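# Close both cupboard doors with a Stretch robot

## Task

Push both of the cupboard's doors fully closed so they stay shut without the robot holding them; never bang a door open or closed, never let the robot tip over or finish leaning, and at the end release everything and back the robot away.

## Robot and tools

Robot: a Hello Robot Stretch 4 with a single arm. It has an omni-wheel base (rim no more than 0.23 m from the base origin), a lift running up a mast, an arm that telescopes straight ahead, a three-joint wrist (yaw, pitch, roll) and a two-finger gripper with bendable steel fingers. It stands about 1.6 m tall.

Frames: the base frame sits on the floor below the base centre, with x forward, y left and z up. hand_pose is reported in this frame and marks a point between the open fingertips; its printed value may be slightly wrong. The odometry frame is the base frame as it was when the scene began. Headings grow to the left and run from -3.142 to 3.142.

execute_actions(actions, cameras): actions holds either zero actions or exactly one. An empty list moves nothing and only reports state and images. A single action may contain "base", "joints", or both, plus optional "pace" and "contact_limits"; alternatively it contains only {"end_of_arm": "enable_torque"}. All motions in one action begin at the same moment, though they may finish at different times, and no action runs longer than 15 s.
- base: an offset from where the base last measured itself, with exactly one key. translate_m is metres straight ahead (+ forward), range -2 to 2. strafe_m is metres sideways (+ left), range -2 to 2. rotate_rad is radians of turning in place (+ counter-clockwise seen from above), range -3.2 to 3.2.
- joints: absolute targets, keyed by name, all optional. lift_m 0 to 1.2 m. arm_m 0 to 0.55 m (extension). wrist_yaw_rad -1.134 to 4.276 (0 points ahead, + turns left, 3.14 is folded back; beyond 3.4 the arm may obstruct). wrist_pitch_rad -1.117 to 4.259 (0 level, 1.57 pointing down). wrist_roll_rad -1.117 to 4.259 (0 keeps the fingers at equal height; + turns clockwise when viewed from behind). gripper_m -0.038 to 0.141 m, the fingertip gap; values below 0 press the tips together. Joint targets past their range get clipped and the result reports it; any other bad value or unknown key causes the whole call to be rejected with no motion.
- pace: "slow", "default", "fast" or "max". Base top speeds are 0.1/0.3/0.4/0.6 m/s and 1/2/3/4 rad/s, reduced further when the lift is above 0.2 m (down to 0.3 m/s and 1 rad/s at 1.2 m).
- contact_limits: only arm_m is accepted, from 0 (gentlest) to 0.75 (strongest); 0.5 if omitted. It sets how hard the arm may push before it halts.
- cameras: a list drawn from head_camera, head_left_camera, head_right_camera, wrist_camera, all. Omitted, null or ["all"] returns all of them; [] returns none.
A joint or base you omit may keep driving toward its previous target without the status showing it.

wait(seconds): 0 to 10 s with no new command, then reports like an empty call. zoom_image(camera, region): a more detailed crop of the latest full image from one camera; region is [x0, y0, x1, y1] in pixels, origin top-left, at most 504 by 504. read_manual(section): only licence texts. finished_scene(scene): ends scene 1 or 2 for good once the last command has been held, and reports whether the task succeeded; the next scene's task appears in that result.

Results: base_status and joint_status describe how each motion finished. "done" for the base only means the wheels turned the commanded amount, even if they slipped. "off_target" means it stopped short and may still be pushing. "contact_stop_at_<key>" means it hit something and the part goes slack (a slack lift can sink, slack wheels can roll). "limit_stop_at_<name>" is a built-in stop; "limit_stop_at_tilt" means a lean over 6 degrees, after which lift, arm and wheels go slack and ignore commands until the lean drops. "limit_stop_at_own_body" is a self-collision block (more likely with pitch below -0.2 and roll below -0.4 or above 4). "torque_fault" means a wrist or gripper motor gave out and stays limp until you send enable_torque. Once a result shows a stop, the remaining calls in that reply are skipped. on_its_own lists things you did not command; its "held at" gives a target, not a position. lidar_m gives 12 distances in metres, one per 30-degree sector, starting straight ahead and going counter-clockwise (4th left, 7th behind, 10th right); "-" means nothing seen or closer than 0.25 m. wrist_depth_mm is a 7x7 grid of median depths, read from the top left, 100 to 2000 mm. base_odometry comes from wheel counts only; if turned_by_wheels and turned_by_imu differ by more than about 0.1 rad, the base probably slipped or bumped something. base_tilt is in degrees (forward/right positive, with up to about 1.5 of fixed bias). motor_effort is a percentage of maximum, with the peak of the last action in brackets; for wheel_0..2 a positive value turns the base right. Neither gripper_m nor "done" shows whether something is held.

Cameras: head_camera looks forward and down from the mast top, so you turn the base to see elsewhere. head_left_camera and head_right_camera are fisheyes aimed more steeply down that also show the base and arm. wrist_camera looks along the fingers.

Tips and cautions: to unfold the wrist at the start, send lift_m 0.4 with wrist_yaw_rad 0 together. Close the doors with slow, gentle pushes, using a low arm contact limit and moderate pace, so nothing slams. Avoid long or hard pushes with the gripper held high, which can tip the robot, and avoid pressing the gripper into things while the base or arm moves, which causes wrist torque faults. If the fingertips stick on a surface, raise the lift. Afterwards, retract, release and drive clear so the doors stay closed on their own before calling finished_scene. Less robot motion time gives a better result.

Each tool is called in YAML: its name, and indented under it one key for each argument.

## Session

execute_actions:
  actions: []

Scene clock: 0.00 s.
base_odometry: x=+0.000 y=+0.000 heading=+0.000 (m, m, rad; odometry frame)
turned_by_wheels: +0.000 (rad since the last result)
turned_by_imu: +0.000 (rad since the last result)
base_tilt: forward=-0.4 right=-0.5 (deg)
lidar_m: 2.86 1.88 1.67 2.42 2.20 1.06 1.05 1.20 1.23 1.26 1.44 2.31
base_status: not commanded
joint_positions: lift_m=+0.188 arm_m=-0.001 wrist_yaw_rad=+3.107 wrist_pitch_rad=+0.005 wrist_roll_rad=-0.007 gripper_m=+0.057
joint_status: not commanded
motor_effort: lift_m=+18 arm_m=+0 wrist_yaw_rad=+0 wrist_pitch_rad=-6 wrist_roll_rad=+1 gripper_m=-4 wheel_0=+0 wheel_1=+0 wheel_2=+0 (%)
hand_pose: x=-0.1157 y=+0.0973 z=+0.3649 quat_wxyz=(+0.017, -0.003, -0.004, +1.000) (m; base frame)
wrist_depth_mm: - 136 1366 1255 1255 1255 1756 / - 133 1499 1808 1863 1808 1708 / 107 137 245 1863 1863 1808 1756 / 133 147 - 1921 1808 1863 1756 / 1618 1863 - 1921 1808 1808 1708 / 1229 1229 214 1118 197 1182 1205 / 866 798 854 - 842 788 831
pictures: head_camera, head_left_camera, head_right_camera, wrist_camera
Images, in order (width x height): head_camera 420x560, head_left_camera 420x672, head_right_camera 420x672, wrist_camera 616x392.

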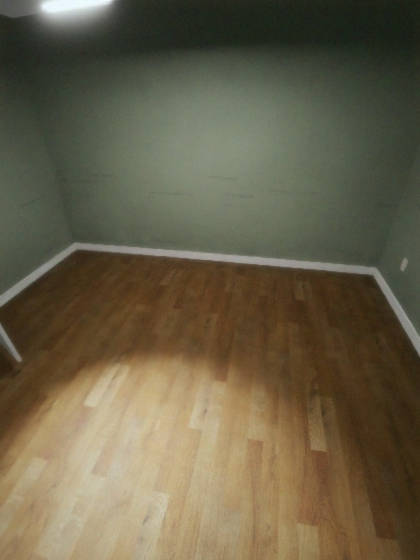

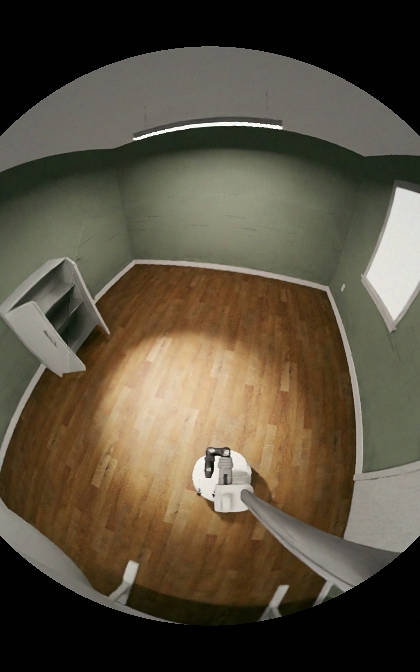

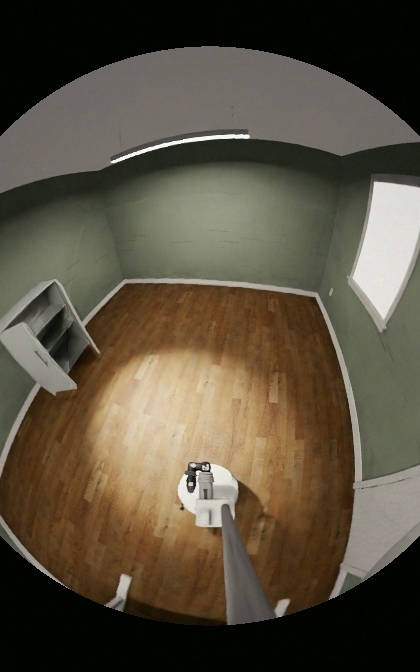

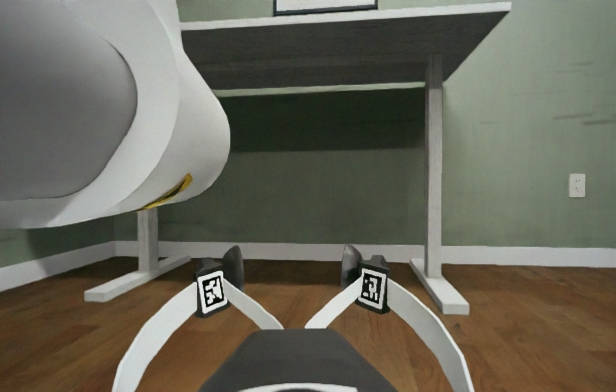

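execute_actions:
  actions:
    - {"base":{"translate_m":1.0},"joints":{"lift_m":0.4,"wrist_yaw_rad":0,"gripper_m":0.0},"pace":"max"}
  cameras: []

execute_actions:
  actions:
    - {"base":{"rotate_rad":1.47},"pace":"fast"}

Scene clock: 3.37 s.
base_odometry: x=+1.000 y=+0.000 heading=+0.000 (m, m, rad; odometry frame)
turned_by_wheels: +0.000 (rad since the last result)
turned_by_imu: -0.004 (rad since the last result)
base_tilt: forward=-0.3 right=-0.5 (deg)
lidar_m: 1.90 2.18 1.39 1.33 2.51 2.06 2.57 1.75 1.48 1.47 1.68 1.89
base_status: done
joint_positions: lift_m=+0.400 arm_m=-0.001 wrist_yaw_rad=+0.000 wrist_pitch_rad=+0.005 wrist_roll_rad=-0.007 gripper_m=+0.000
joint_status: all done
motor_effort: lift_m=+18(22) arm_m=+0(0) wrist_yaw_rad=-2(7) wrist_pitch_rad=-6(9) wrist_roll_rad=+1(1) gripper_m=-7(1) wheel_0=-1(11) wheel_1=-1(7) wheel_2=+1(14) (%)
hand_pose: x=+0.4581 y=-0.0873 z=+0.5767 quat_wxyz=(+1.000, -0.004, +0.003, +0.000) (m; base frame)
wrist_depth_mm: 1808 1756 1661 1618 1576 1499 1464 / 1863 1756 1708 1618 1576 1537 1430 / 1863 1808 1708 1618 1618 1464 1464 / 1863 1808 1708 1661 1576 1499 1464 / 1921 1808 1708 1661 1618 1576 1464 / 1756 1808 186 193 1464 1537 1464 / 1255 1182 1255 - 1160 1205 1229
pictures: none
No camera images: the call's "cameras" was empty. Leave "cameras" out to get every camera's image.

Scene clock: 5.03 s.
base_odometry: x=+1.000 y=+0.000 heading=+1.470 (m, m, rad; odometry frame)
turned_by_wheels: +1.470 (rad since the last result)
turned_by_imu: +1.487 (rad since the last result)
base_tilt: forward=-0.3 right=-0.6 (deg)
lidar_m: 1.34 2.44 2.11 2.04 1.88 1.51 1.48 1.56 1.91 1.88 2.06 2.24
base_status: done
joint_positions: lift_m=+0.400 arm_m=-0.001 wrist_yaw_rad=+0.000 wrist_pitch_rad=+0.005 wrist_roll_rad=-0.007 gripper_m=+0.000
joint_status: not commanded
motor_effort: lift_m=+18(19) arm_m=+0(0) wrist_yaw_rad=-2(2) wrist_pitch_rad=-9(6) wrist_roll_rad=+1(1) gripper_m=-6(6) wheel_0=-1(9) wheel_1=+1(8) wheel_2=+0(10) (%)
hand_pose: x=+0.4581 y=-0.0873 z=+0.5767 quat_wxyz=(+1.000, -0.004, +0.003, +0.000) (m; base frame)
wrist_depth_mm: - - - 1921 1863 1863 1808 / - - 1921 1537 1863 1808 1808 / - - - 1576 1863 1921 1863 / - - - 1708 1921 1863 1863 / - - - 1182 1921 1921 1863 / 1756 1808 186 193 1499 1756 1756 / 1255 1182 1229 - 1160 1229 1229
pictures: head_camera, head_left_camera, head_right_camera, wrist_camera
Images, in order (width x height): head_camera 420x560, head_left_camera 420x672, head_right_camera 420x672, wrist_camera 616x392.

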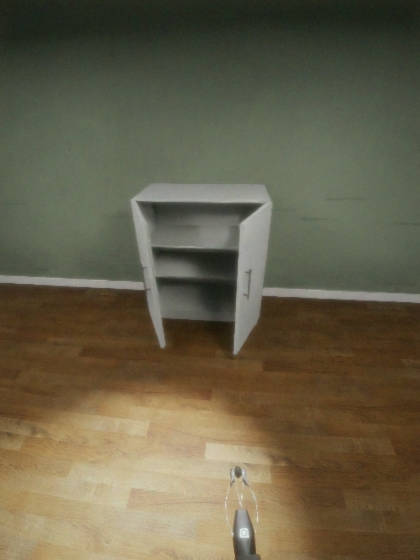

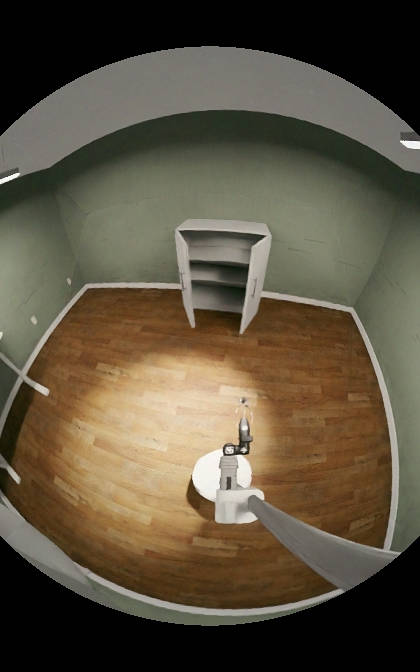

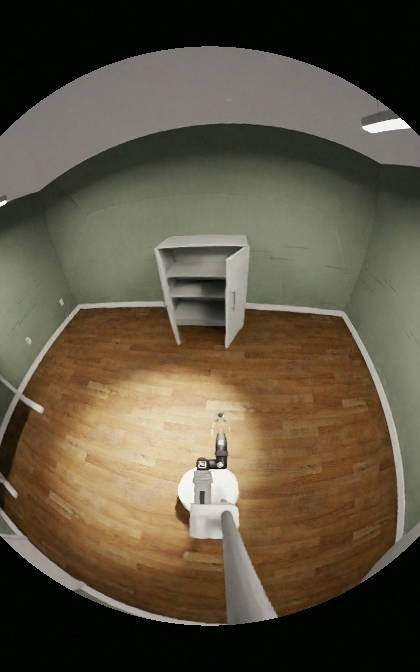

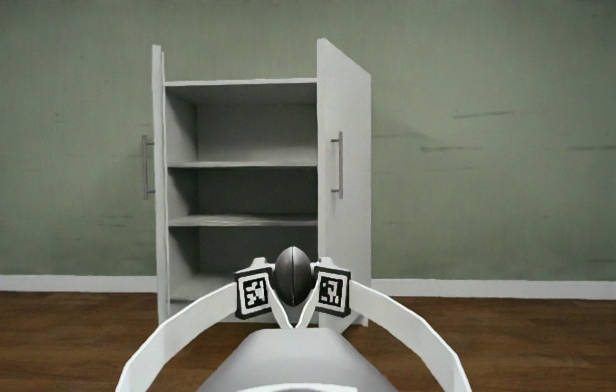

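execute_actions:
  actions:
    - {"base":{"rotate_rad":-0.066},"pace":"fast"}
  cameras: []

execute_actions:
  actions:
    - {"base":{"strafe_m":-0.17},"pace":"fast"}
  cameras: []

execute_actions:
  actions:
    - {"base":{"translate_m":0.92},"joints":{"lift_m":0.6},"pace":"fast"}

Scene clock: 6.17 s.
base_odometry: x=+1.000 y=+0.000 heading=+1.404 (m, m, rad; odometry frame)
turned_by_wheels: -0.066 (rad since the last result)
turned_by_imu: -0.067 (rad since the last result)
base_tilt: forward=-0.3 right=-0.5 (deg)
lidar_m: 1.36 1.43 2.90 2.03 2.02 1.51 1.46 1.52 1.93 1.87 2.01 2.29
base_status: done
joint_positions: lift_m=+0.400 arm_m=-0.001 wrist_yaw_rad=+0.000 wrist_pitch_rad=+0.005 wrist_roll_rad=-0.007 gripper_m=+0.000
joint_status: not commanded
motor_effort: lift_m=+18(18) arm_m=+0(0) wrist_yaw_rad=-1(2) wrist_pitch_rad=-6(9) wrist_roll_rad=+1(1) gripper_m=-4(6) wheel_0=-1(2) wheel_1=-2(5) wheel_2=-1(5) (%)
hand_pose: x=+0.4581 y=-0.0874 z=+0.5767 quat_wxyz=(+1.000, -0.004, +0.003, +0.000) (m; base frame)
wrist_depth_mm: 1921 1921 1921 1921 1921 1921 1921 / 1921 1921 1863 1397 1983 1921 1983 / - 1921 1921 1430 - - - / - 1921 1921 1430 - - - / - - - 1205 - - - / 1808 1576 186 194 1537 1756 1756 / 1255 1160 1229 - 1160 1229 1229
pictures: none
No camera images: the call's "cameras" was empty. Leave "cameras" out to get every camera's image.

Scene clock: 7.73 s.
base_odometry: x=+1.168 y=-0.028 heading=+1.404 (m, m, rad; odometry frame)
turned_by_wheels: +0.000 (rad since the last result)
turned_by_imu: -0.001 (rad since the last result)
base_tilt: forward=-0.4 right=-0.4 (deg)
lidar_m: 1.34 1.52 3.08 2.21 2.02 1.57 1.50 1.56 1.76 1.71 1.83 2.25
base_status: done
joint_positions: lift_m=+0.400 arm_m=-0.001 wrist_yaw_rad=+0.000 wrist_pitch_rad=+0.005 wrist_roll_rad=-0.007 gripper_m=+0.000
joint_status: not commanded
motor_effort: lift_m=+18(18) arm_m=+0(0) wrist_yaw_rad=-1(1) wrist_pitch_rad=-5(7) wrist_roll_rad=+1(1) gripper_m=-5(4) wheel_0=-2(12) wheel_1=+2(12) wheel_2=+1(0) (%)
hand_pose: x=+0.4581 y=-0.0874 z=+0.5767 quat_wxyz=(+1.000, -0.004, +0.003, +0.000) (m; base frame)
wrist_depth_mm: 1983 1863 1863 1863 1863 1921 1863 / 1921 1863 1537 1921 1921 1863 1921 / 1921 1756 1921 1921 1863 1983 1921 / - 1708 1921 - - - - / - 1921 1863 1281 - - - / 1661 1576 186 194 1499 1756 1708 / 1229 1182 1229 - 1182 1229 1205
pictures: none
No camera images: the call's "cameras" was empty. Leave "cameras" out to get every camera's image.

Scene clock: 11.40 s.
base_odometry: x=+1.321 y=+0.879 heading=+1.404 (m, m, rad; odometry frame)
turned_by_wheels: +0.000 (rad since the last result)
turned_by_imu: -0.004 (rad since the last result)
base_tilt: forward=-0.3 right=-0.5 (deg)
lidar_m: 0.43 0.90 0.74 2.27 2.32 2.47 2.41 2.42 1.79 1.75 1.76 1.33
base_status: done
joint_positions: lift_m=+0.600 arm_m=-0.001 wrist_yaw_rad=+0.000 wrist_pitch_rad=+0.005 wrist_roll_rad=-0.007 gripper_m=+0.000
joint_status: all done
motor_effort: lift_m=+20(22) arm_m=+0(0) wrist_yaw_rad=-1(1) wrist_pitch_rad=-7(5) wrist_roll_rad=+2(1) gripper_m=-6(5) wheel_0=+0(8) wheel_1=-2(6) wheel_2=+1(11) (%)
hand_pose: x=+0.4581 y=-0.0874 z=+0.7765 quat_wxyz=(+1.000, -0.004, +0.003, +0.000) (m; base frame)
wrist_depth_mm: 220 277 375 1042 1060 1060 1042 / 221 278 375 580 1060 1060 1060 / 221 279 377 580 1078 1078 1060 / 222 279 377 585 1098 1078 1078 / 224 270 359 477 1078 1098 1078 / 226 252 186 194 1078 1078 1078 / 229 253 345 - 1078 1078 1098
pictures: head_camera, head_left_camera, head_right_camera, wrist_camera
Images, in order (width x height): head_camera 420x560, head_left_camera 420x672, head_right_camera 420x672, wrist_camera 616x392.

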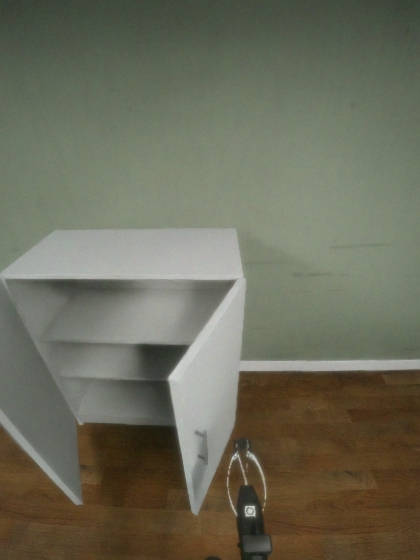

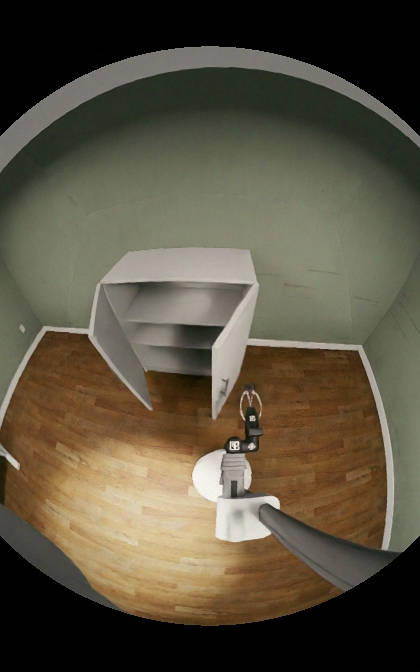

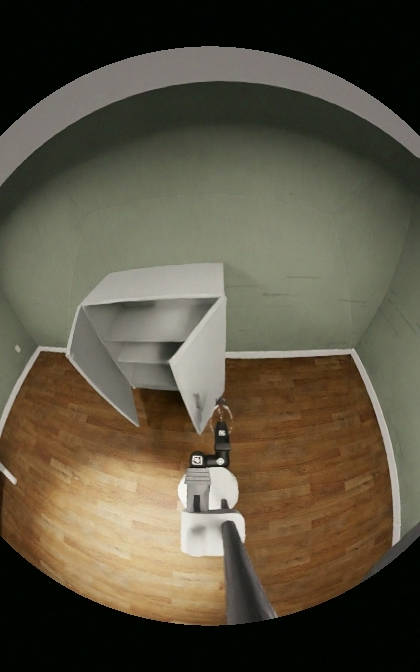

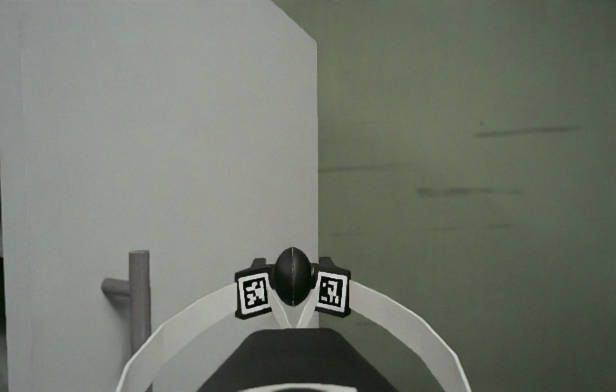

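execute_actions:
  actions:
    - {"base":{"strafe_m":0.28},"joints":{"lift_m":0.69,"arm_m":0.11},"pace":"slow"}
  cameras: ["head_camera","wrist_camera"]

Scene clock: 15.47 s.
base_odometry: x=+1.045 y=+0.926 heading=+1.403 (m, m, rad; odometry frame)
turned_by_wheels: +0.000 (rad since the last result)
turned_by_imu: +0.000 (rad since the last result)
base_tilt: forward=-0.4 right=-0.4 (deg)
lidar_m: 0.54 0.55 2.01 1.98 2.01 2.49 2.41 2.55 2.08 2.04 1.76 0.67
base_status: done
joint_positions: lift_m=+0.690 arm_m=+0.108 wrist_yaw_rad=+0.000 wrist_pitch_rad=+0.005 wrist_roll_rad=-0.007 gripper_m=+0.000
joint_status: all done
motor_effort: lift_m=+20(21) arm_m=+9(11) wrist_yaw_rad=+0(16) wrist_pitch_rad=-8(8) wrist_roll_rad=+1(2) gripper_m=-5(5) wheel_0=-3(0) wheel_1=+2(5) wheel_2=-1(3) (%)
hand_pose: x=+0.5678 y=-0.0876 z=+0.8665 quat_wxyz=(+1.000, -0.004, +0.003, +0.000) (m; base frame)
wrist_depth_mm: 960 960 960 255 338 960 946 / 960 960 539 256 327 449 976 / 778 946 707 257 329 452 960 / 831 946 946 259 330 459 976 / 798 960 798 246 332 462 991 / 654 647 186 191 301 466 976 / 831 878 917 - 325 469 1008
pictures: head_camera, wrist_camera
Images, in order (width x height): head_camera 420x560, wrist_camera 616x392.

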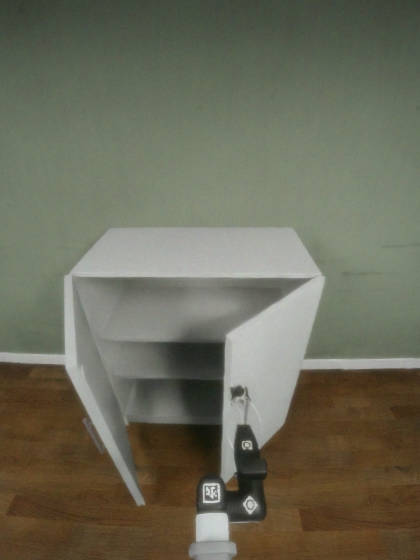

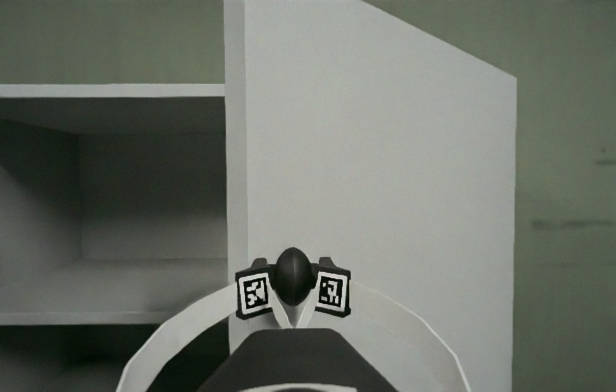

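Works. Push forward slowly.

execute_actions:
  actions:
    - {"joints":{"arm_m":0.29},"pace":"slow","contact_limits":{"arm_m":0.3}}
  cameras: ["head_camera","wrist_camera"]

Scene clock: 18.63 s.
base_odometry: x=+1.045 y=+0.926 heading=+1.403 (m, m, rad; odometry frame)
turned_by_wheels: +0.000 (rad since the last result)
turned_by_imu: +0.000 (rad since the last result)
base_tilt: forward=-0.3 right=-0.5 (deg)
lidar_m: 0.66 0.54 1.98 1.99 1.99 2.48 2.41 2.55 2.12 2.05 1.77 0.78
base_status: not commanded
joint_positions: lift_m=+0.690 arm_m=+0.288 wrist_yaw_rad=+0.000 wrist_pitch_rad=+0.005 wrist_roll_rad=-0.007 gripper_m=+0.000
joint_status: all done
motor_effort: lift_m=+21(21) arm_m=+9(8) wrist_yaw_rad=+0(1) wrist_pitch_rad=-7(7) wrist_roll_rad=+2(1) gripper_m=-4(5) wheel_0=-3(3) wheel_1=+2(2) wheel_2=-1(1) (%)
contact_limits: arm_m 0.3
hand_pose: x=+0.7478 y=-0.0875 z=+0.8665 quat_wxyz=(+1.000, -0.004, +0.003, +0.000) (m; base frame)
wrist_depth_mm: 788 204 219 237 257 283 309 / 469 205 220 237 259 286 310 / 741 206 222 240 262 287 314 / 778 207 224 242 263 290 317 / 798 208 222 235 266 293 320 / 591 208 186 194 258 294 322 / 415 206 222 - 265 297 324
pictures: head_camera, wrist_camera
Images, in order (width x height): head_camera 420x560, wrist_camera 616x392.

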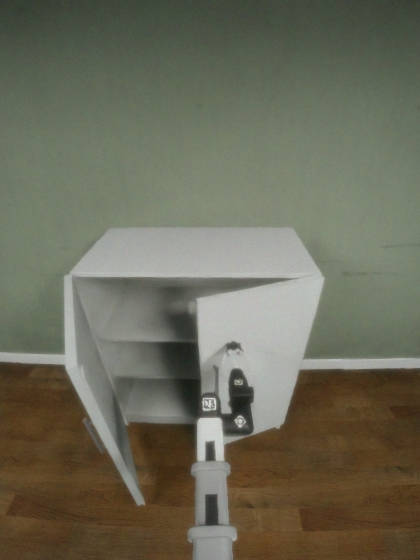

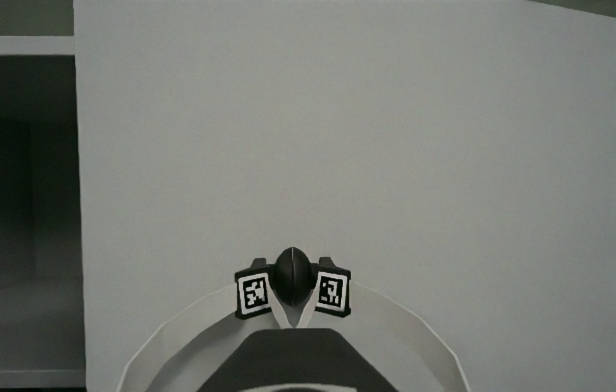

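execute_actions:
  actions:
    - {"joints":{"arm_m":0.385},"pace":"slow","contact_limits":{"arm_m":0.2}}
  cameras: ["head_camera"]

Scene clock: 20.97 s.
base_odometry: x=+1.045 y=+0.926 heading=+1.403 (m, m, rad; odometry frame)
turned_by_wheels: +0.000 (rad since the last result)
turned_by_imu: +0.000 (rad since the last result)
base_tilt: forward=-0.4 right=-0.6 (deg)
lidar_m: 0.82 0.55 1.96 2.01 1.99 2.48 2.40 2.58 2.10 2.02 1.81 0.87
base_status: not commanded
joint_positions: lift_m=+0.690 arm_m=+0.383 wrist_yaw_rad=+0.000 wrist_pitch_rad=+0.005 wrist_roll_rad=-0.007 gripper_m=+0.000
joint_status: all done
motor_effort: lift_m=+21(20) arm_m=+9(9) wrist_yaw_rad=-1(0) wrist_pitch_rad=-6(7) wrist_roll_rad=+1(1) gripper_m=-6(5) wheel_0=-3(3) wheel_1=+2(2) wheel_2=+0(0) (%)
contact_limits: arm_m 0.2
hand_pose: x=+0.8428 y=-0.0875 z=+0.8665 quat_wxyz=(+1.000, -0.004, +0.003, +0.000) (m; base frame)
wrist_depth_mm: 300 229 231 234 236 238 240 / 469 230 233 235 237 240 243 / 683 231 234 237 239 242 245 / 691 234 236 238 241 243 246 / 691 235 236 239 243 245 247 / 591 236 187 194 243 247 249 / 410 236 240 - 245 249 251
pictures: head_camera
Images, in order (width x height): head_camera 420x560.

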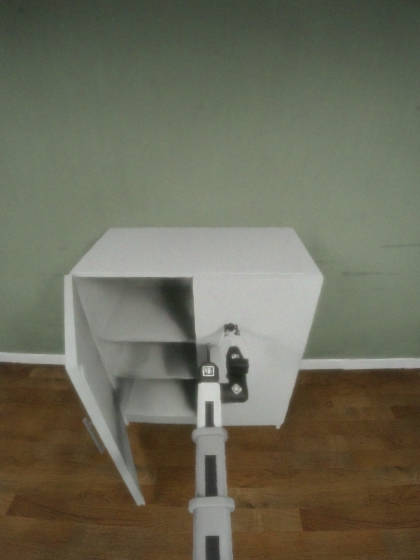

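execute_actions:
  actions:
    - {"joints":{"arm_m":0,"wrist_yaw_rad":-0.45},"base":{"strafe_m":0.2},"pace":"fast"}
  cameras: []

execute_actions:
  actions:
    - {"base":{"strafe_m":0.5},"pace":"fast"}
  cameras: ["head_camera","head_right_camera"]

Scene clock: 23.10 s.
base_odometry: x=+0.847 y=+0.959 heading=+1.403 (m, m, rad; odometry frame)
turned_by_wheels: +0.000 (rad since the last result)
turned_by_imu: +0.000 (rad since the last result)
base_tilt: forward=-0.3 right=-0.5 (deg)
lidar_m: 0.48 0.51 2.04 1.95 1.80 2.45 2.38 2.53 2.31 2.25 1.82 0.85
base_status: done
joint_positions: lift_m=+0.690 arm_m=+0.001 wrist_yaw_rad=-0.450 wrist_pitch_rad=+0.005 wrist_roll_rad=-0.007 gripper_m=+0.000
joint_status: all done
motor_effort: lift_m=+20(20) arm_m=-8(11) wrist_yaw_rad=+0(8) wrist_pitch_rad=-7(5) wrist_roll_rad=+1(1) gripper_m=-5(4) wheel_0=+2(8) wheel_1=-1(11) wheel_2=-1(1) (%)
hand_pose: x=+0.3941 y=-0.2042 z=+0.8665 quat_wxyz=(+0.975, -0.003, +0.003, -0.223) (m; base frame)
wrist_depth_mm: 931 1008 1118 1229 1397 1576 1808 / 904 991 1118 1255 1397 1618 1808 / 904 699 661 741 1430 1618 1863 / 917 960 661 750 1430 1618 1808 / 904 820 654 715 1430 1661 1863 / 723 647 186 194 820 1708 1808 / 917 634 647 - 1397 1661 1756
pictures: none
No camera images: the call's "cameras" was empty. Leave "cameras" out to get every camera's image.

Scene clock: 25.57 s.
base_odometry: x=+0.354 y=+1.042 heading=+1.403 (m, m, rad; odometry frame)
turned_by_wheels: +0.000 (rad since the last result)
turned_by_imu: +0.000 (rad since the last result)
base_tilt: forward=-0.3 right=-0.4 (deg)
lidar_m: 0.86 1.41 2.04 1.77 1.31 1.80 2.34 2.53 2.82 2.72 1.19 0.57
base_status: done
joint_positions: lift_m=+0.690 arm_m=+0.001 wrist_yaw_rad=-0.450 wrist_pitch_rad=+0.005 wrist_roll_rad=-0.007 gripper_m=+0.000
joint_status: not commanded
motor_effort: lift_m=+20(20) arm_m=-8(8) wrist_yaw_rad=+0(0) wrist_pitch_rad=-9(6) wrist_roll_rad=+1(1) gripper_m=-4(6) wheel_0=+1(12) wheel_1=-3(10) wheel_2=-1(1) (%)
hand_pose: x=+0.3941 y=-0.2042 z=+0.8665 quat_wxyz=(+0.975, -0.003, +0.003, -0.223) (m; base frame)
wrist_depth_mm: 946 1042 1138 1255 1430 1576 1921 / 960 1042 1078 452 402 1661 1921 / 960 1025 549 452 404 1042 - / 960 1025 554 455 407 1008 - / 976 1025 564 427 407 1008 - / 976 1025 186 194 402 1025 - / 960 991 591 - 413 1025 1756
pictures: head_camera, head_right_camera
Images, in order (width x height): head_camera 420x560, head_right_camera 420x672.

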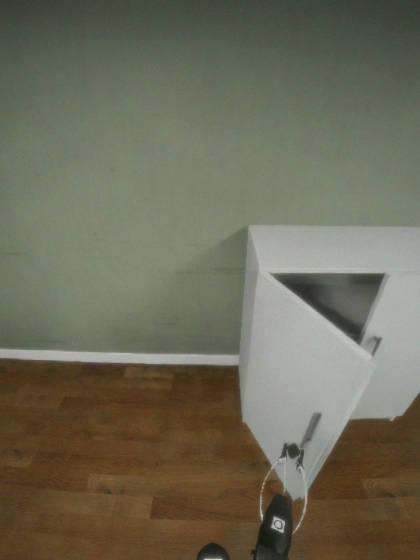

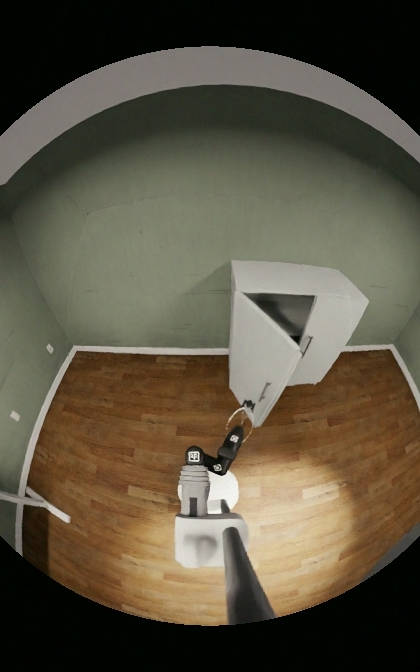

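execute_actions:
  actions:
    - {"base":{"strafe_m":-0.24},"joints":{"arm_m":0.42},"pace":"slow","contact_limits":{"arm_m":0.3}}
  cameras: ["head_camera","wrist_camera"]

Scene clock: 31.23 s.
base_odometry: x=+0.591 y=+1.002 heading=+1.403 (m, m, rad; odometry frame)
turned_by_wheels: +0.000 (rad since the last result)
turned_by_imu: +0.000 (rad since the last result)
base_tilt: forward=-0.3 right=-0.4 (deg)
lidar_m: 0.83 1.43 2.05 1.85 1.53 2.16 2.35 2.51 2.58 2.51 1.19 0.80
base_status: done
joint_positions: lift_m=+0.690 arm_m=+0.418 wrist_yaw_rad=-0.451 wrist_pitch_rad=+0.005 wrist_roll_rad=-0.007 gripper_m=+0.000
joint_status: all done
motor_effort: lift_m=+20(20) arm_m=+9(7) wrist_yaw_rad=+1(1) wrist_pitch_rad=-4(5) wrist_roll_rad=+1(1) gripper_m=-5(5) wheel_0=+3(14) wheel_1=-2(6) wheel_2=+0(1) (%)
contact_limits: arm_m 0.3
hand_pose: x=+0.8110 y=-0.2043 z=+0.8665 quat_wxyz=(+0.975, -0.003, +0.003, -0.223) (m; base frame)
wrist_depth_mm: 204 214 224 236 248 262 1205 / 206 215 225 236 249 264 452 / 206 216 227 239 251 265 452 / 208 217 229 240 253 268 455 / 210 219 229 237 255 270 462 / 211 220 186 193 251 272 466 / 211 217 229 - 257 273 469
pictures: head_camera, wrist_camera
Images, in order (width x height): head_camera 420x560, wrist_camera 616x392.

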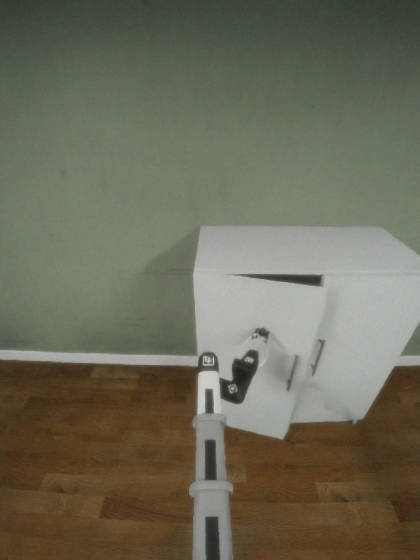

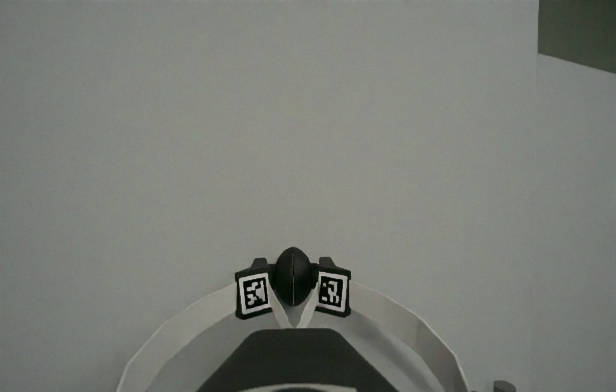

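execute_actions:
  actions:
    - {"joints":{"arm_m":0.495},"pace":"slow","contact_limits":{"arm_m":0.2}}
  cameras: ["head_camera","wrist_camera"]

Scene clock: 32.77 s.
base_odometry: x=+0.591 y=+1.002 heading=+1.404 (m, m, rad; odometry frame)
turned_by_wheels: +0.001 (rad since the last result)
turned_by_imu: +0.002 (rad since the last result)
base_tilt: forward=-0.4 right=-0.5 (deg)
lidar_m: 0.84 1.41 2.04 1.76 1.53 2.20 2.39 2.54 2.55 2.51 1.22 0.87
base_status: not commanded
joint_positions: lift_m=+0.690 arm_m=+0.470 wrist_yaw_rad=-0.463 wrist_pitch_rad=+0.004 wrist_roll_rad=-0.007 gripper_m=+0.000
joint_status: arm_m contact_stop (moved +0.051 of +0.077)
on_its_own: arm_m is slack since a contact_stop (your +0.495 is given up); wrist_yaw_rad is at rest, and its effort (+38) is outside its rest range (-13 to +13)
motor_effort: lift_m=+20(20) arm_m=+0(19) wrist_yaw_rad=+38(43) wrist_pitch_rad=-5(8) wrist_roll_rad=+1(1) gripper_m=-4(4) wheel_0=+12(13) wheel_1=+4(4) wheel_2=-4(5) (%)
contact_limits: arm_m 0.2
hand_pose: x=+0.8598 y=-0.2072 z=+0.8668 quat_wxyz=(+0.973, -0.003, +0.003, -0.230) (m; base frame)
wrist_depth_mm: 182 196 215 236 260 291 1160 / 183 198 216 236 262 294 392 / 183 198 216 237 264 296 397 / 184 199 219 239 266 298 399 / 186 202 218 234 268 301 402 / 187 200 185 191 186 303 404 / 187 196 216 - 272 297 410
pictures: head_camera, wrist_camera
Images, in order (width x height): head_camera 420x560, wrist_camera 616x392.

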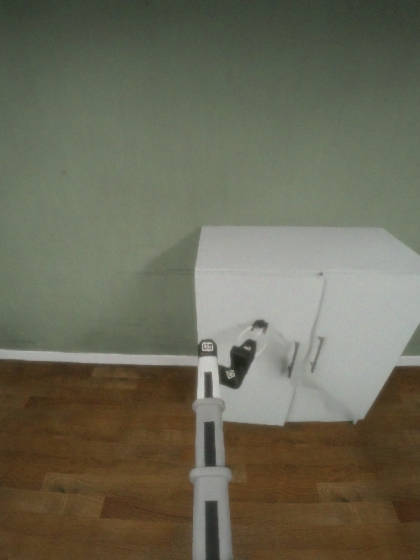

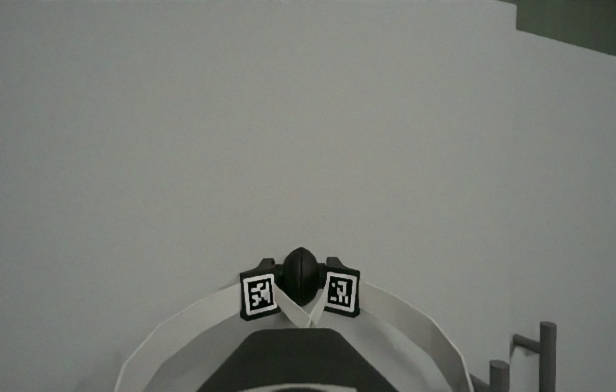

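execute_actions:
  actions:
    - {"joints":{"arm_m":0.33},"base":{"strafe_m":-0.27},"pace":"fast"}
  cameras: ["head_camera","wrist_camera"]

zoom_image:
  camera: "head_camera"
  region: [150,240,350,330]

Scene clock: 34.77 s.
base_odometry: x=+0.857 y=+0.957 heading=+1.404 (m, m, rad; odometry frame)
turned_by_wheels: +0.000 (rad since the last result)
turned_by_imu: +0.000 (rad since the last result)
base_tilt: forward=-0.3 right=-0.5 (deg)
lidar_m: 0.78 0.92 2.02 1.95 1.83 2.45 2.39 2.53 2.31 2.20 1.82 0.88
base_status: done
joint_positions: lift_m=+0.690 arm_m=+0.331 wrist_yaw_rad=-0.450 wrist_pitch_rad=+0.005 wrist_roll_rad=-0.007 gripper_m=+0.000
joint_status: all done
motor_effort: lift_m=+20(20) arm_m=-8(11) wrist_yaw_rad=+0(37) wrist_pitch_rad=-7(4) wrist_roll_rad=+2(1) gripper_m=-5(6) wheel_0=-1(12) wheel_1=+1(11) wheel_2=+0(5) (%)
hand_pose: x=+0.7241 y=-0.2042 z=+0.8666 quat_wxyz=(+0.975, -0.003, +0.003, -0.223) (m; base frame)
wrist_depth_mm: 265 286 768 866 1008 1118 1336 / 267 289 347 384 436 512 1336 / 268 289 349 392 439 508 1366 / 270 291 353 394 442 512 1366 / 271 293 349 375 449 517 1397 / 273 290 186 193 427 517 1397 / 271 287 342 - 442 521 1430
pictures: head_camera, wrist_camera
Images, in order (width x height): head_camera 420x560, wrist_camera 616x392.

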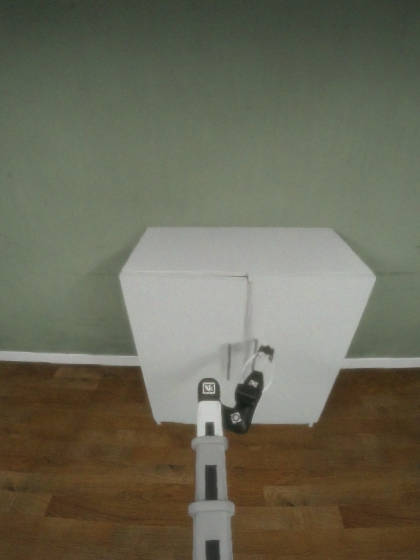

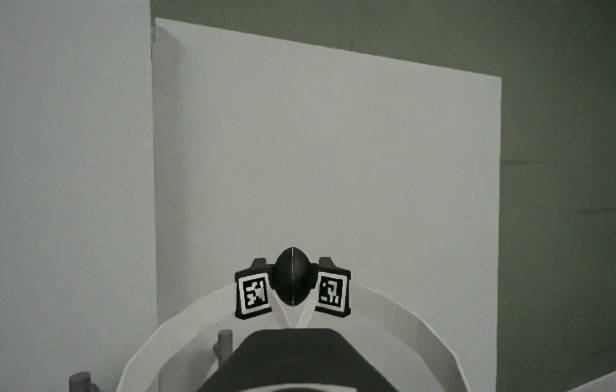

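Region (150, 240, 350, 330) of head_camera's 420x560 image, scaled by 2.520, with more detail than that image has; it fills the top 227 rows of this view, and the rest is white.

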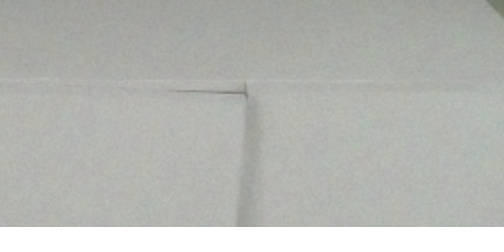

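zoom_image:
  camera: "wrist_camera"
  region: [90,0,230,100]

zoom_image:
  camera: "head_camera"
  region: [225,262,270,292]

Region (90, 0, 230, 100) of wrist_camera's 616x392 image, scaled by 3.600; it fills the top 360 rows of this view, and the rest is white.

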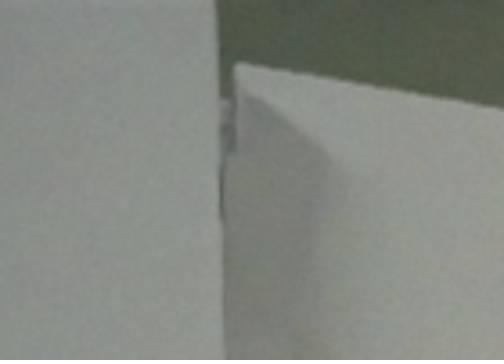

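Region (225, 262, 270, 292) of head_camera's 420x560 image, scaled by 11.200, with more detail than that image has.

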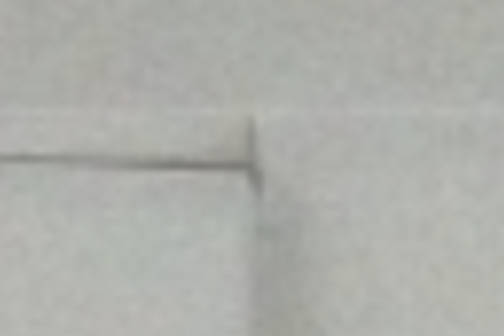

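execute_actions:
  actions:
    - {"joints":{"arm_m":0.40,"wrist_yaw_rad":0},"pace":"slow","contact_limits":{"arm_m":0.3}}
  cameras: ["head_camera","wrist_camera"]

Scene clock: 39.47 s.
base_odometry: x=+0.857 y=+0.957 heading=+1.404 (m, m, rad; odometry frame)
turned_by_wheels: +0.000 (rad since the last result)
turned_by_imu: +0.003 (rad since the last result)
base_tilt: forward=-0.3 right=-0.5 (deg)
lidar_m: 0.81 0.92 2.00 1.86 1.81 2.41 2.38 2.54 2.29 2.24 1.78 0.89
base_status: not commanded
joint_positions: lift_m=+0.690 arm_m=+0.385 wrist_yaw_rad=-0.022 wrist_pitch_rad=+0.004 wrist_roll_rad=-0.007 gripper_m=+0.000
joint_status: arm_m contact_stop (moved +0.053 of +0.069); wrist_yaw_rad contact_stop_at_arm_m (moved +0.428 of +0.450)
on_its_own: arm_m is slack since a contact_stop (your +0.400 is given up); wrist_yaw_rad is at rest, and its effort (+14) is outside its rest range (-13 to +13)
motor_effort: lift_m=+20(20) arm_m=+0(21) wrist_yaw_rad=+14(42) wrist_pitch_rad=-4(7) wrist_roll_rad=+1(2) gripper_m=-2(3) wheel_0=+4(6) wheel_1=+3(4) wheel_2=-6(10) (%)
contact_limits: arm_m 0.3
hand_pose: x=+0.8419 y=-0.0939 z=+0.8668 quat_wxyz=(+1.000, -0.004, +0.002, -0.011) (m; base frame)
wrist_depth_mm: 236 234 230 228 257 258 259 / 237 235 232 229 259 260 262 / 239 237 235 231 262 263 263 / 242 238 235 232 263 264 265 / 243 240 237 233 265 265 267 / 245 242 188 194 235 267 268 / 247 243 241 - 267 270 271
pictures: head_camera, wrist_camera
Images, in order (width x height): head_camera 420x560, wrist_camera 616x392.

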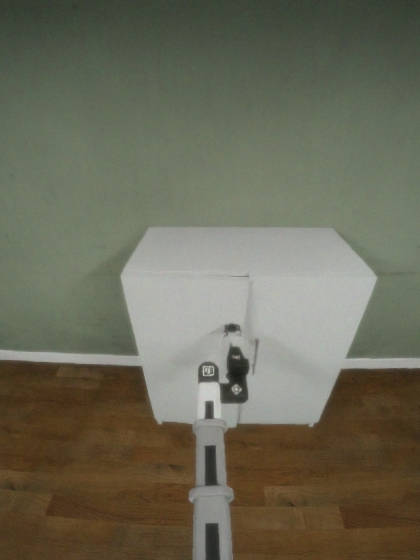

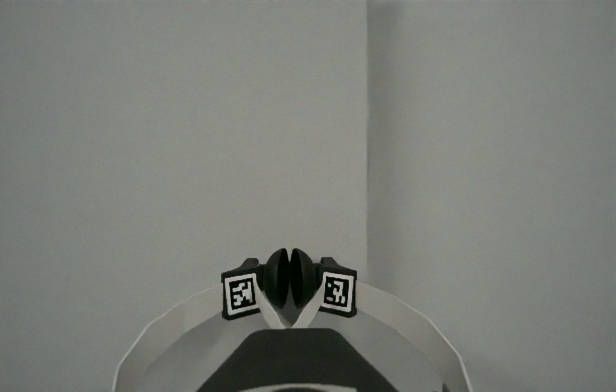

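execute_actions:
  actions:
    - {"joints":{"arm_m":0.27,"wrist_yaw_rad":0,"gripper_m":0.06,"lift_m":0.5},"base":{"strafe_m":-0.105},"pace":"default"}
  cameras: ["head_camera","wrist_camera"]

Scene clock: 41.50 s.
base_odometry: x=+0.960 y=+0.940 heading=+1.404 (m, m, rad; odometry frame)
turned_by_wheels: +0.000 (rad since the last result)
turned_by_imu: +0.000 (rad since the last result)
base_tilt: forward=-0.4 right=-0.5 (deg)
lidar_m: 0.79 0.89 2.03 1.95 1.90 2.46 2.40 2.57 2.20 2.13 1.80 0.89
base_status: done
joint_positions: lift_m=+0.500 arm_m=+0.272 wrist_yaw_rad=+0.000 wrist_pitch_rad=+0.005 wrist_roll_rad=-0.007 gripper_m=+0.060
joint_status: all done
motor_effort: lift_m=+15(18) arm_m=-9(11) wrist_yaw_rad=-1(22) wrist_pitch_rad=-6(7) wrist_roll_rad=+1(0) gripper_m=-1(7) wheel_0=+0(13) wheel_1=+1(7) wheel_2=+0(7) (%)
hand_pose: x=+0.7309 y=-0.0874 z=+0.6769 quat_wxyz=(+1.000, -0.004, +0.003, +0.000) (m; base frame)
wrist_depth_mm: 340 332 329 357 357 355 355 / 343 336 330 359 357 359 359 / 345 338 332 364 364 364 362 / 347 340 338 364 364 364 364 / 349 343 338 366 366 368 366 / 351 345 214 368 198 368 370 / 355 347 345 - 373 370 373
pictures: head_camera, wrist_camera
Images, in order (width x height): head_camera 420x560, wrist_camera 616x392.

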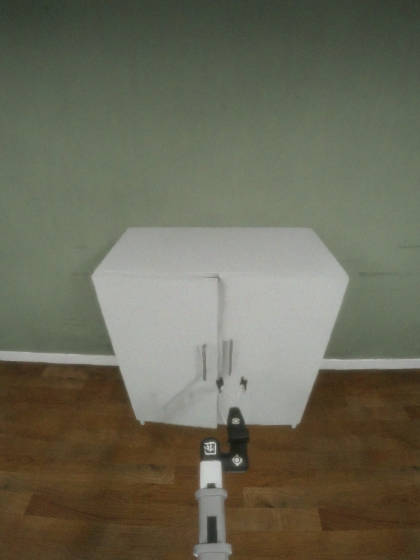

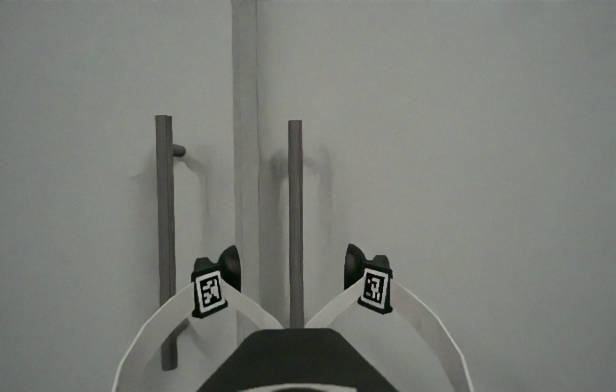

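execute_actions:
  actions:
    - {"joints":{"arm_m":0.372,"gripper_m":0.035},"contact_limits":{"arm_m":0.25}}
  cameras: ["wrist_camera"]

execute_actions:
  actions:
    - {"joints":{"gripper_m":-0.02}}
  cameras: ["wrist_camera"]

execute_actions:
  actions:
    - {"joints":{"arm_m":0.22},"base":{"strafe_m":-0.02},"pace":"slow"}
  cameras: ["head_camera","wrist_camera"]

Scene clock: 42.97 s.
base_odometry: x=+0.960 y=+0.940 heading=+1.404 (m, m, rad; odometry frame)
turned_by_wheels: +0.000 (rad since the last result)
turned_by_imu: +0.000 (rad since the last result)
base_tilt: forward=-0.3 right=-0.5 (deg)
lidar_m: 0.79 0.89 2.02 1.94 1.93 2.47 2.40 2.53 2.18 2.13 1.79 0.87
base_status: not commanded
joint_positions: lift_m=+0.500 arm_m=+0.370 wrist_yaw_rad=+0.000 wrist_pitch_rad=+0.005 wrist_roll_rad=-0.007 gripper_m=+0.035
joint_status: all done
motor_effort: lift_m=+16(15) arm_m=+9(9) wrist_yaw_rad=-2(0) wrist_pitch_rad=-7(7) wrist_roll_rad=+1(1) gripper_m=-5(3) wheel_0=+0(0) wheel_1=+1(1) wheel_2=+0(0) (%)
contact_limits: arm_m 0.25
hand_pose: x=+0.8299 y=-0.0874 z=+0.6769 quat_wxyz=(+1.000, -0.004, +0.003, +0.000) (m; base frame)
wrist_depth_mm: 238 235 253 262 262 262 262 / 240 236 253 263 263 263 263 / 242 236 252 265 265 265 265 / 244 238 252 266 267 266 266 / 246 239 237 268 268 268 268 / 248 240 195 233 195 270 270 / 250 209 241 - 272 273 272
pictures: wrist_camera
Images, in order (width x height): wrist_camera 616x392.

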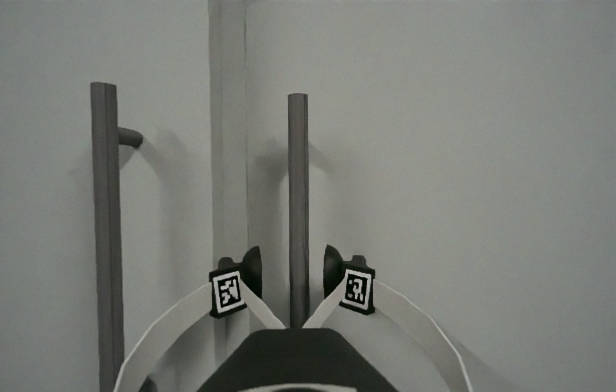

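Scene clock: 44.27 s.
base_odometry: x=+0.960 y=+0.940 heading=+1.404 (m, m, rad; odometry frame)
turned_by_wheels: +0.000 (rad since the last result)
turned_by_imu: +0.000 (rad since the last result)
base_tilt: forward=-0.3 right=-0.6 (deg)
lidar_m: 0.80 0.86 2.01 1.93 1.89 2.47 2.39 2.59 2.16 2.13 1.77 0.86
base_status: not commanded
joint_positions: lift_m=+0.500 arm_m=+0.371 wrist_yaw_rad=-0.002 wrist_pitch_rad=+0.005 wrist_roll_rad=-0.007 gripper_m=-0.019
joint_status: all done
motor_effort: lift_m=+15(15) arm_m=+7(9) wrist_yaw_rad=+5(7) wrist_pitch_rad=-4(7) wrist_roll_rad=+2(1) gripper_m=-17(18) wheel_0=-1(1) wheel_1=+0(1) wheel_2=+0(0) (%)
hand_pose: x=+0.8299 y=-0.0880 z=+0.6769 quat_wxyz=(+1.000, -0.004, +0.003, -0.001) (m; base frame)
wrist_depth_mm: 238 234 255 262 263 262 262 / 240 235 257 264 264 264 264 / 241 236 259 265 265 265 264 / 243 238 258 267 267 267 267 / 245 239 238 231 270 268 268 / 247 213 186 205 183 271 271 / 248 206 240 - 273 272 273
pictures: wrist_camera
Images, in order (width x height): wrist_camera 616x392.

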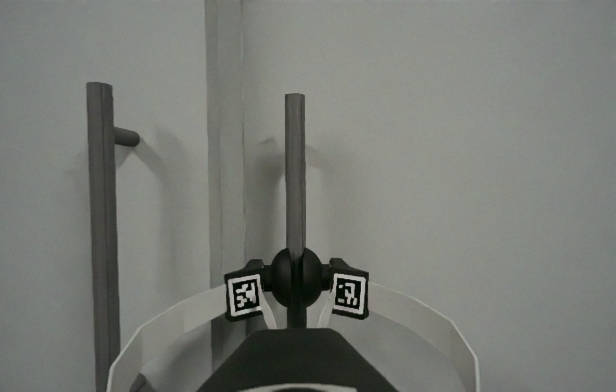

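Scene clock: 47.07 s.
base_odometry: x=+0.980 y=+0.936 heading=+1.404 (m, m, rad; odometry frame)
turned_by_wheels: +0.000 (rad since the last result)
turned_by_imu: +0.000 (rad since the last result)
base_tilt: forward=-0.3 right=-0.5 (deg)
lidar_m: 0.82 0.88 1.97 1.94 1.93 2.47 2.39 2.55 2.17 2.09 1.78 0.88
base_status: done
joint_positions: lift_m=+0.500 arm_m=+0.222 wrist_yaw_rad=+0.000 wrist_pitch_rad=+0.005 wrist_roll_rad=-0.007 gripper_m=-0.020
joint_status: all done
motor_effort: lift_m=+15(15) arm_m=-8(9) wrist_yaw_rad=-1(6) wrist_pitch_rad=-7(6) wrist_roll_rad=+1(1) gripper_m=-13(17) wheel_0=+3(6) wheel_1=-1(6) wheel_2=+1(1) (%)
hand_pose: x=+0.6809 y=-0.0874 z=+0.6769 quat_wxyz=(+1.000, -0.004, +0.003, +0.000) (m; base frame)
wrist_depth_mm: 387 382 377 407 404 404 402 / 392 384 379 407 407 407 404 / 394 387 382 410 410 410 407 / 397 389 387 413 413 413 413 / 399 392 387 413 415 415 415 / 404 394 186 202 182 415 418 / 404 394 392 - 421 421 421
pictures: head_camera, wrist_camera
Images, in order (width x height): head_camera 420x560, wrist_camera 616x392.

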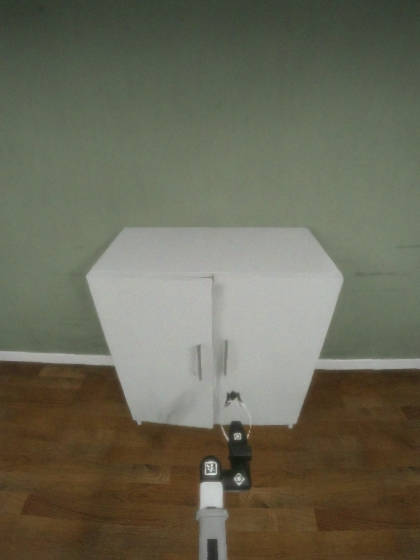

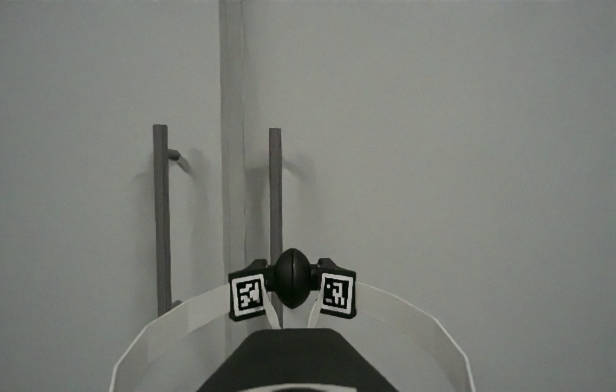

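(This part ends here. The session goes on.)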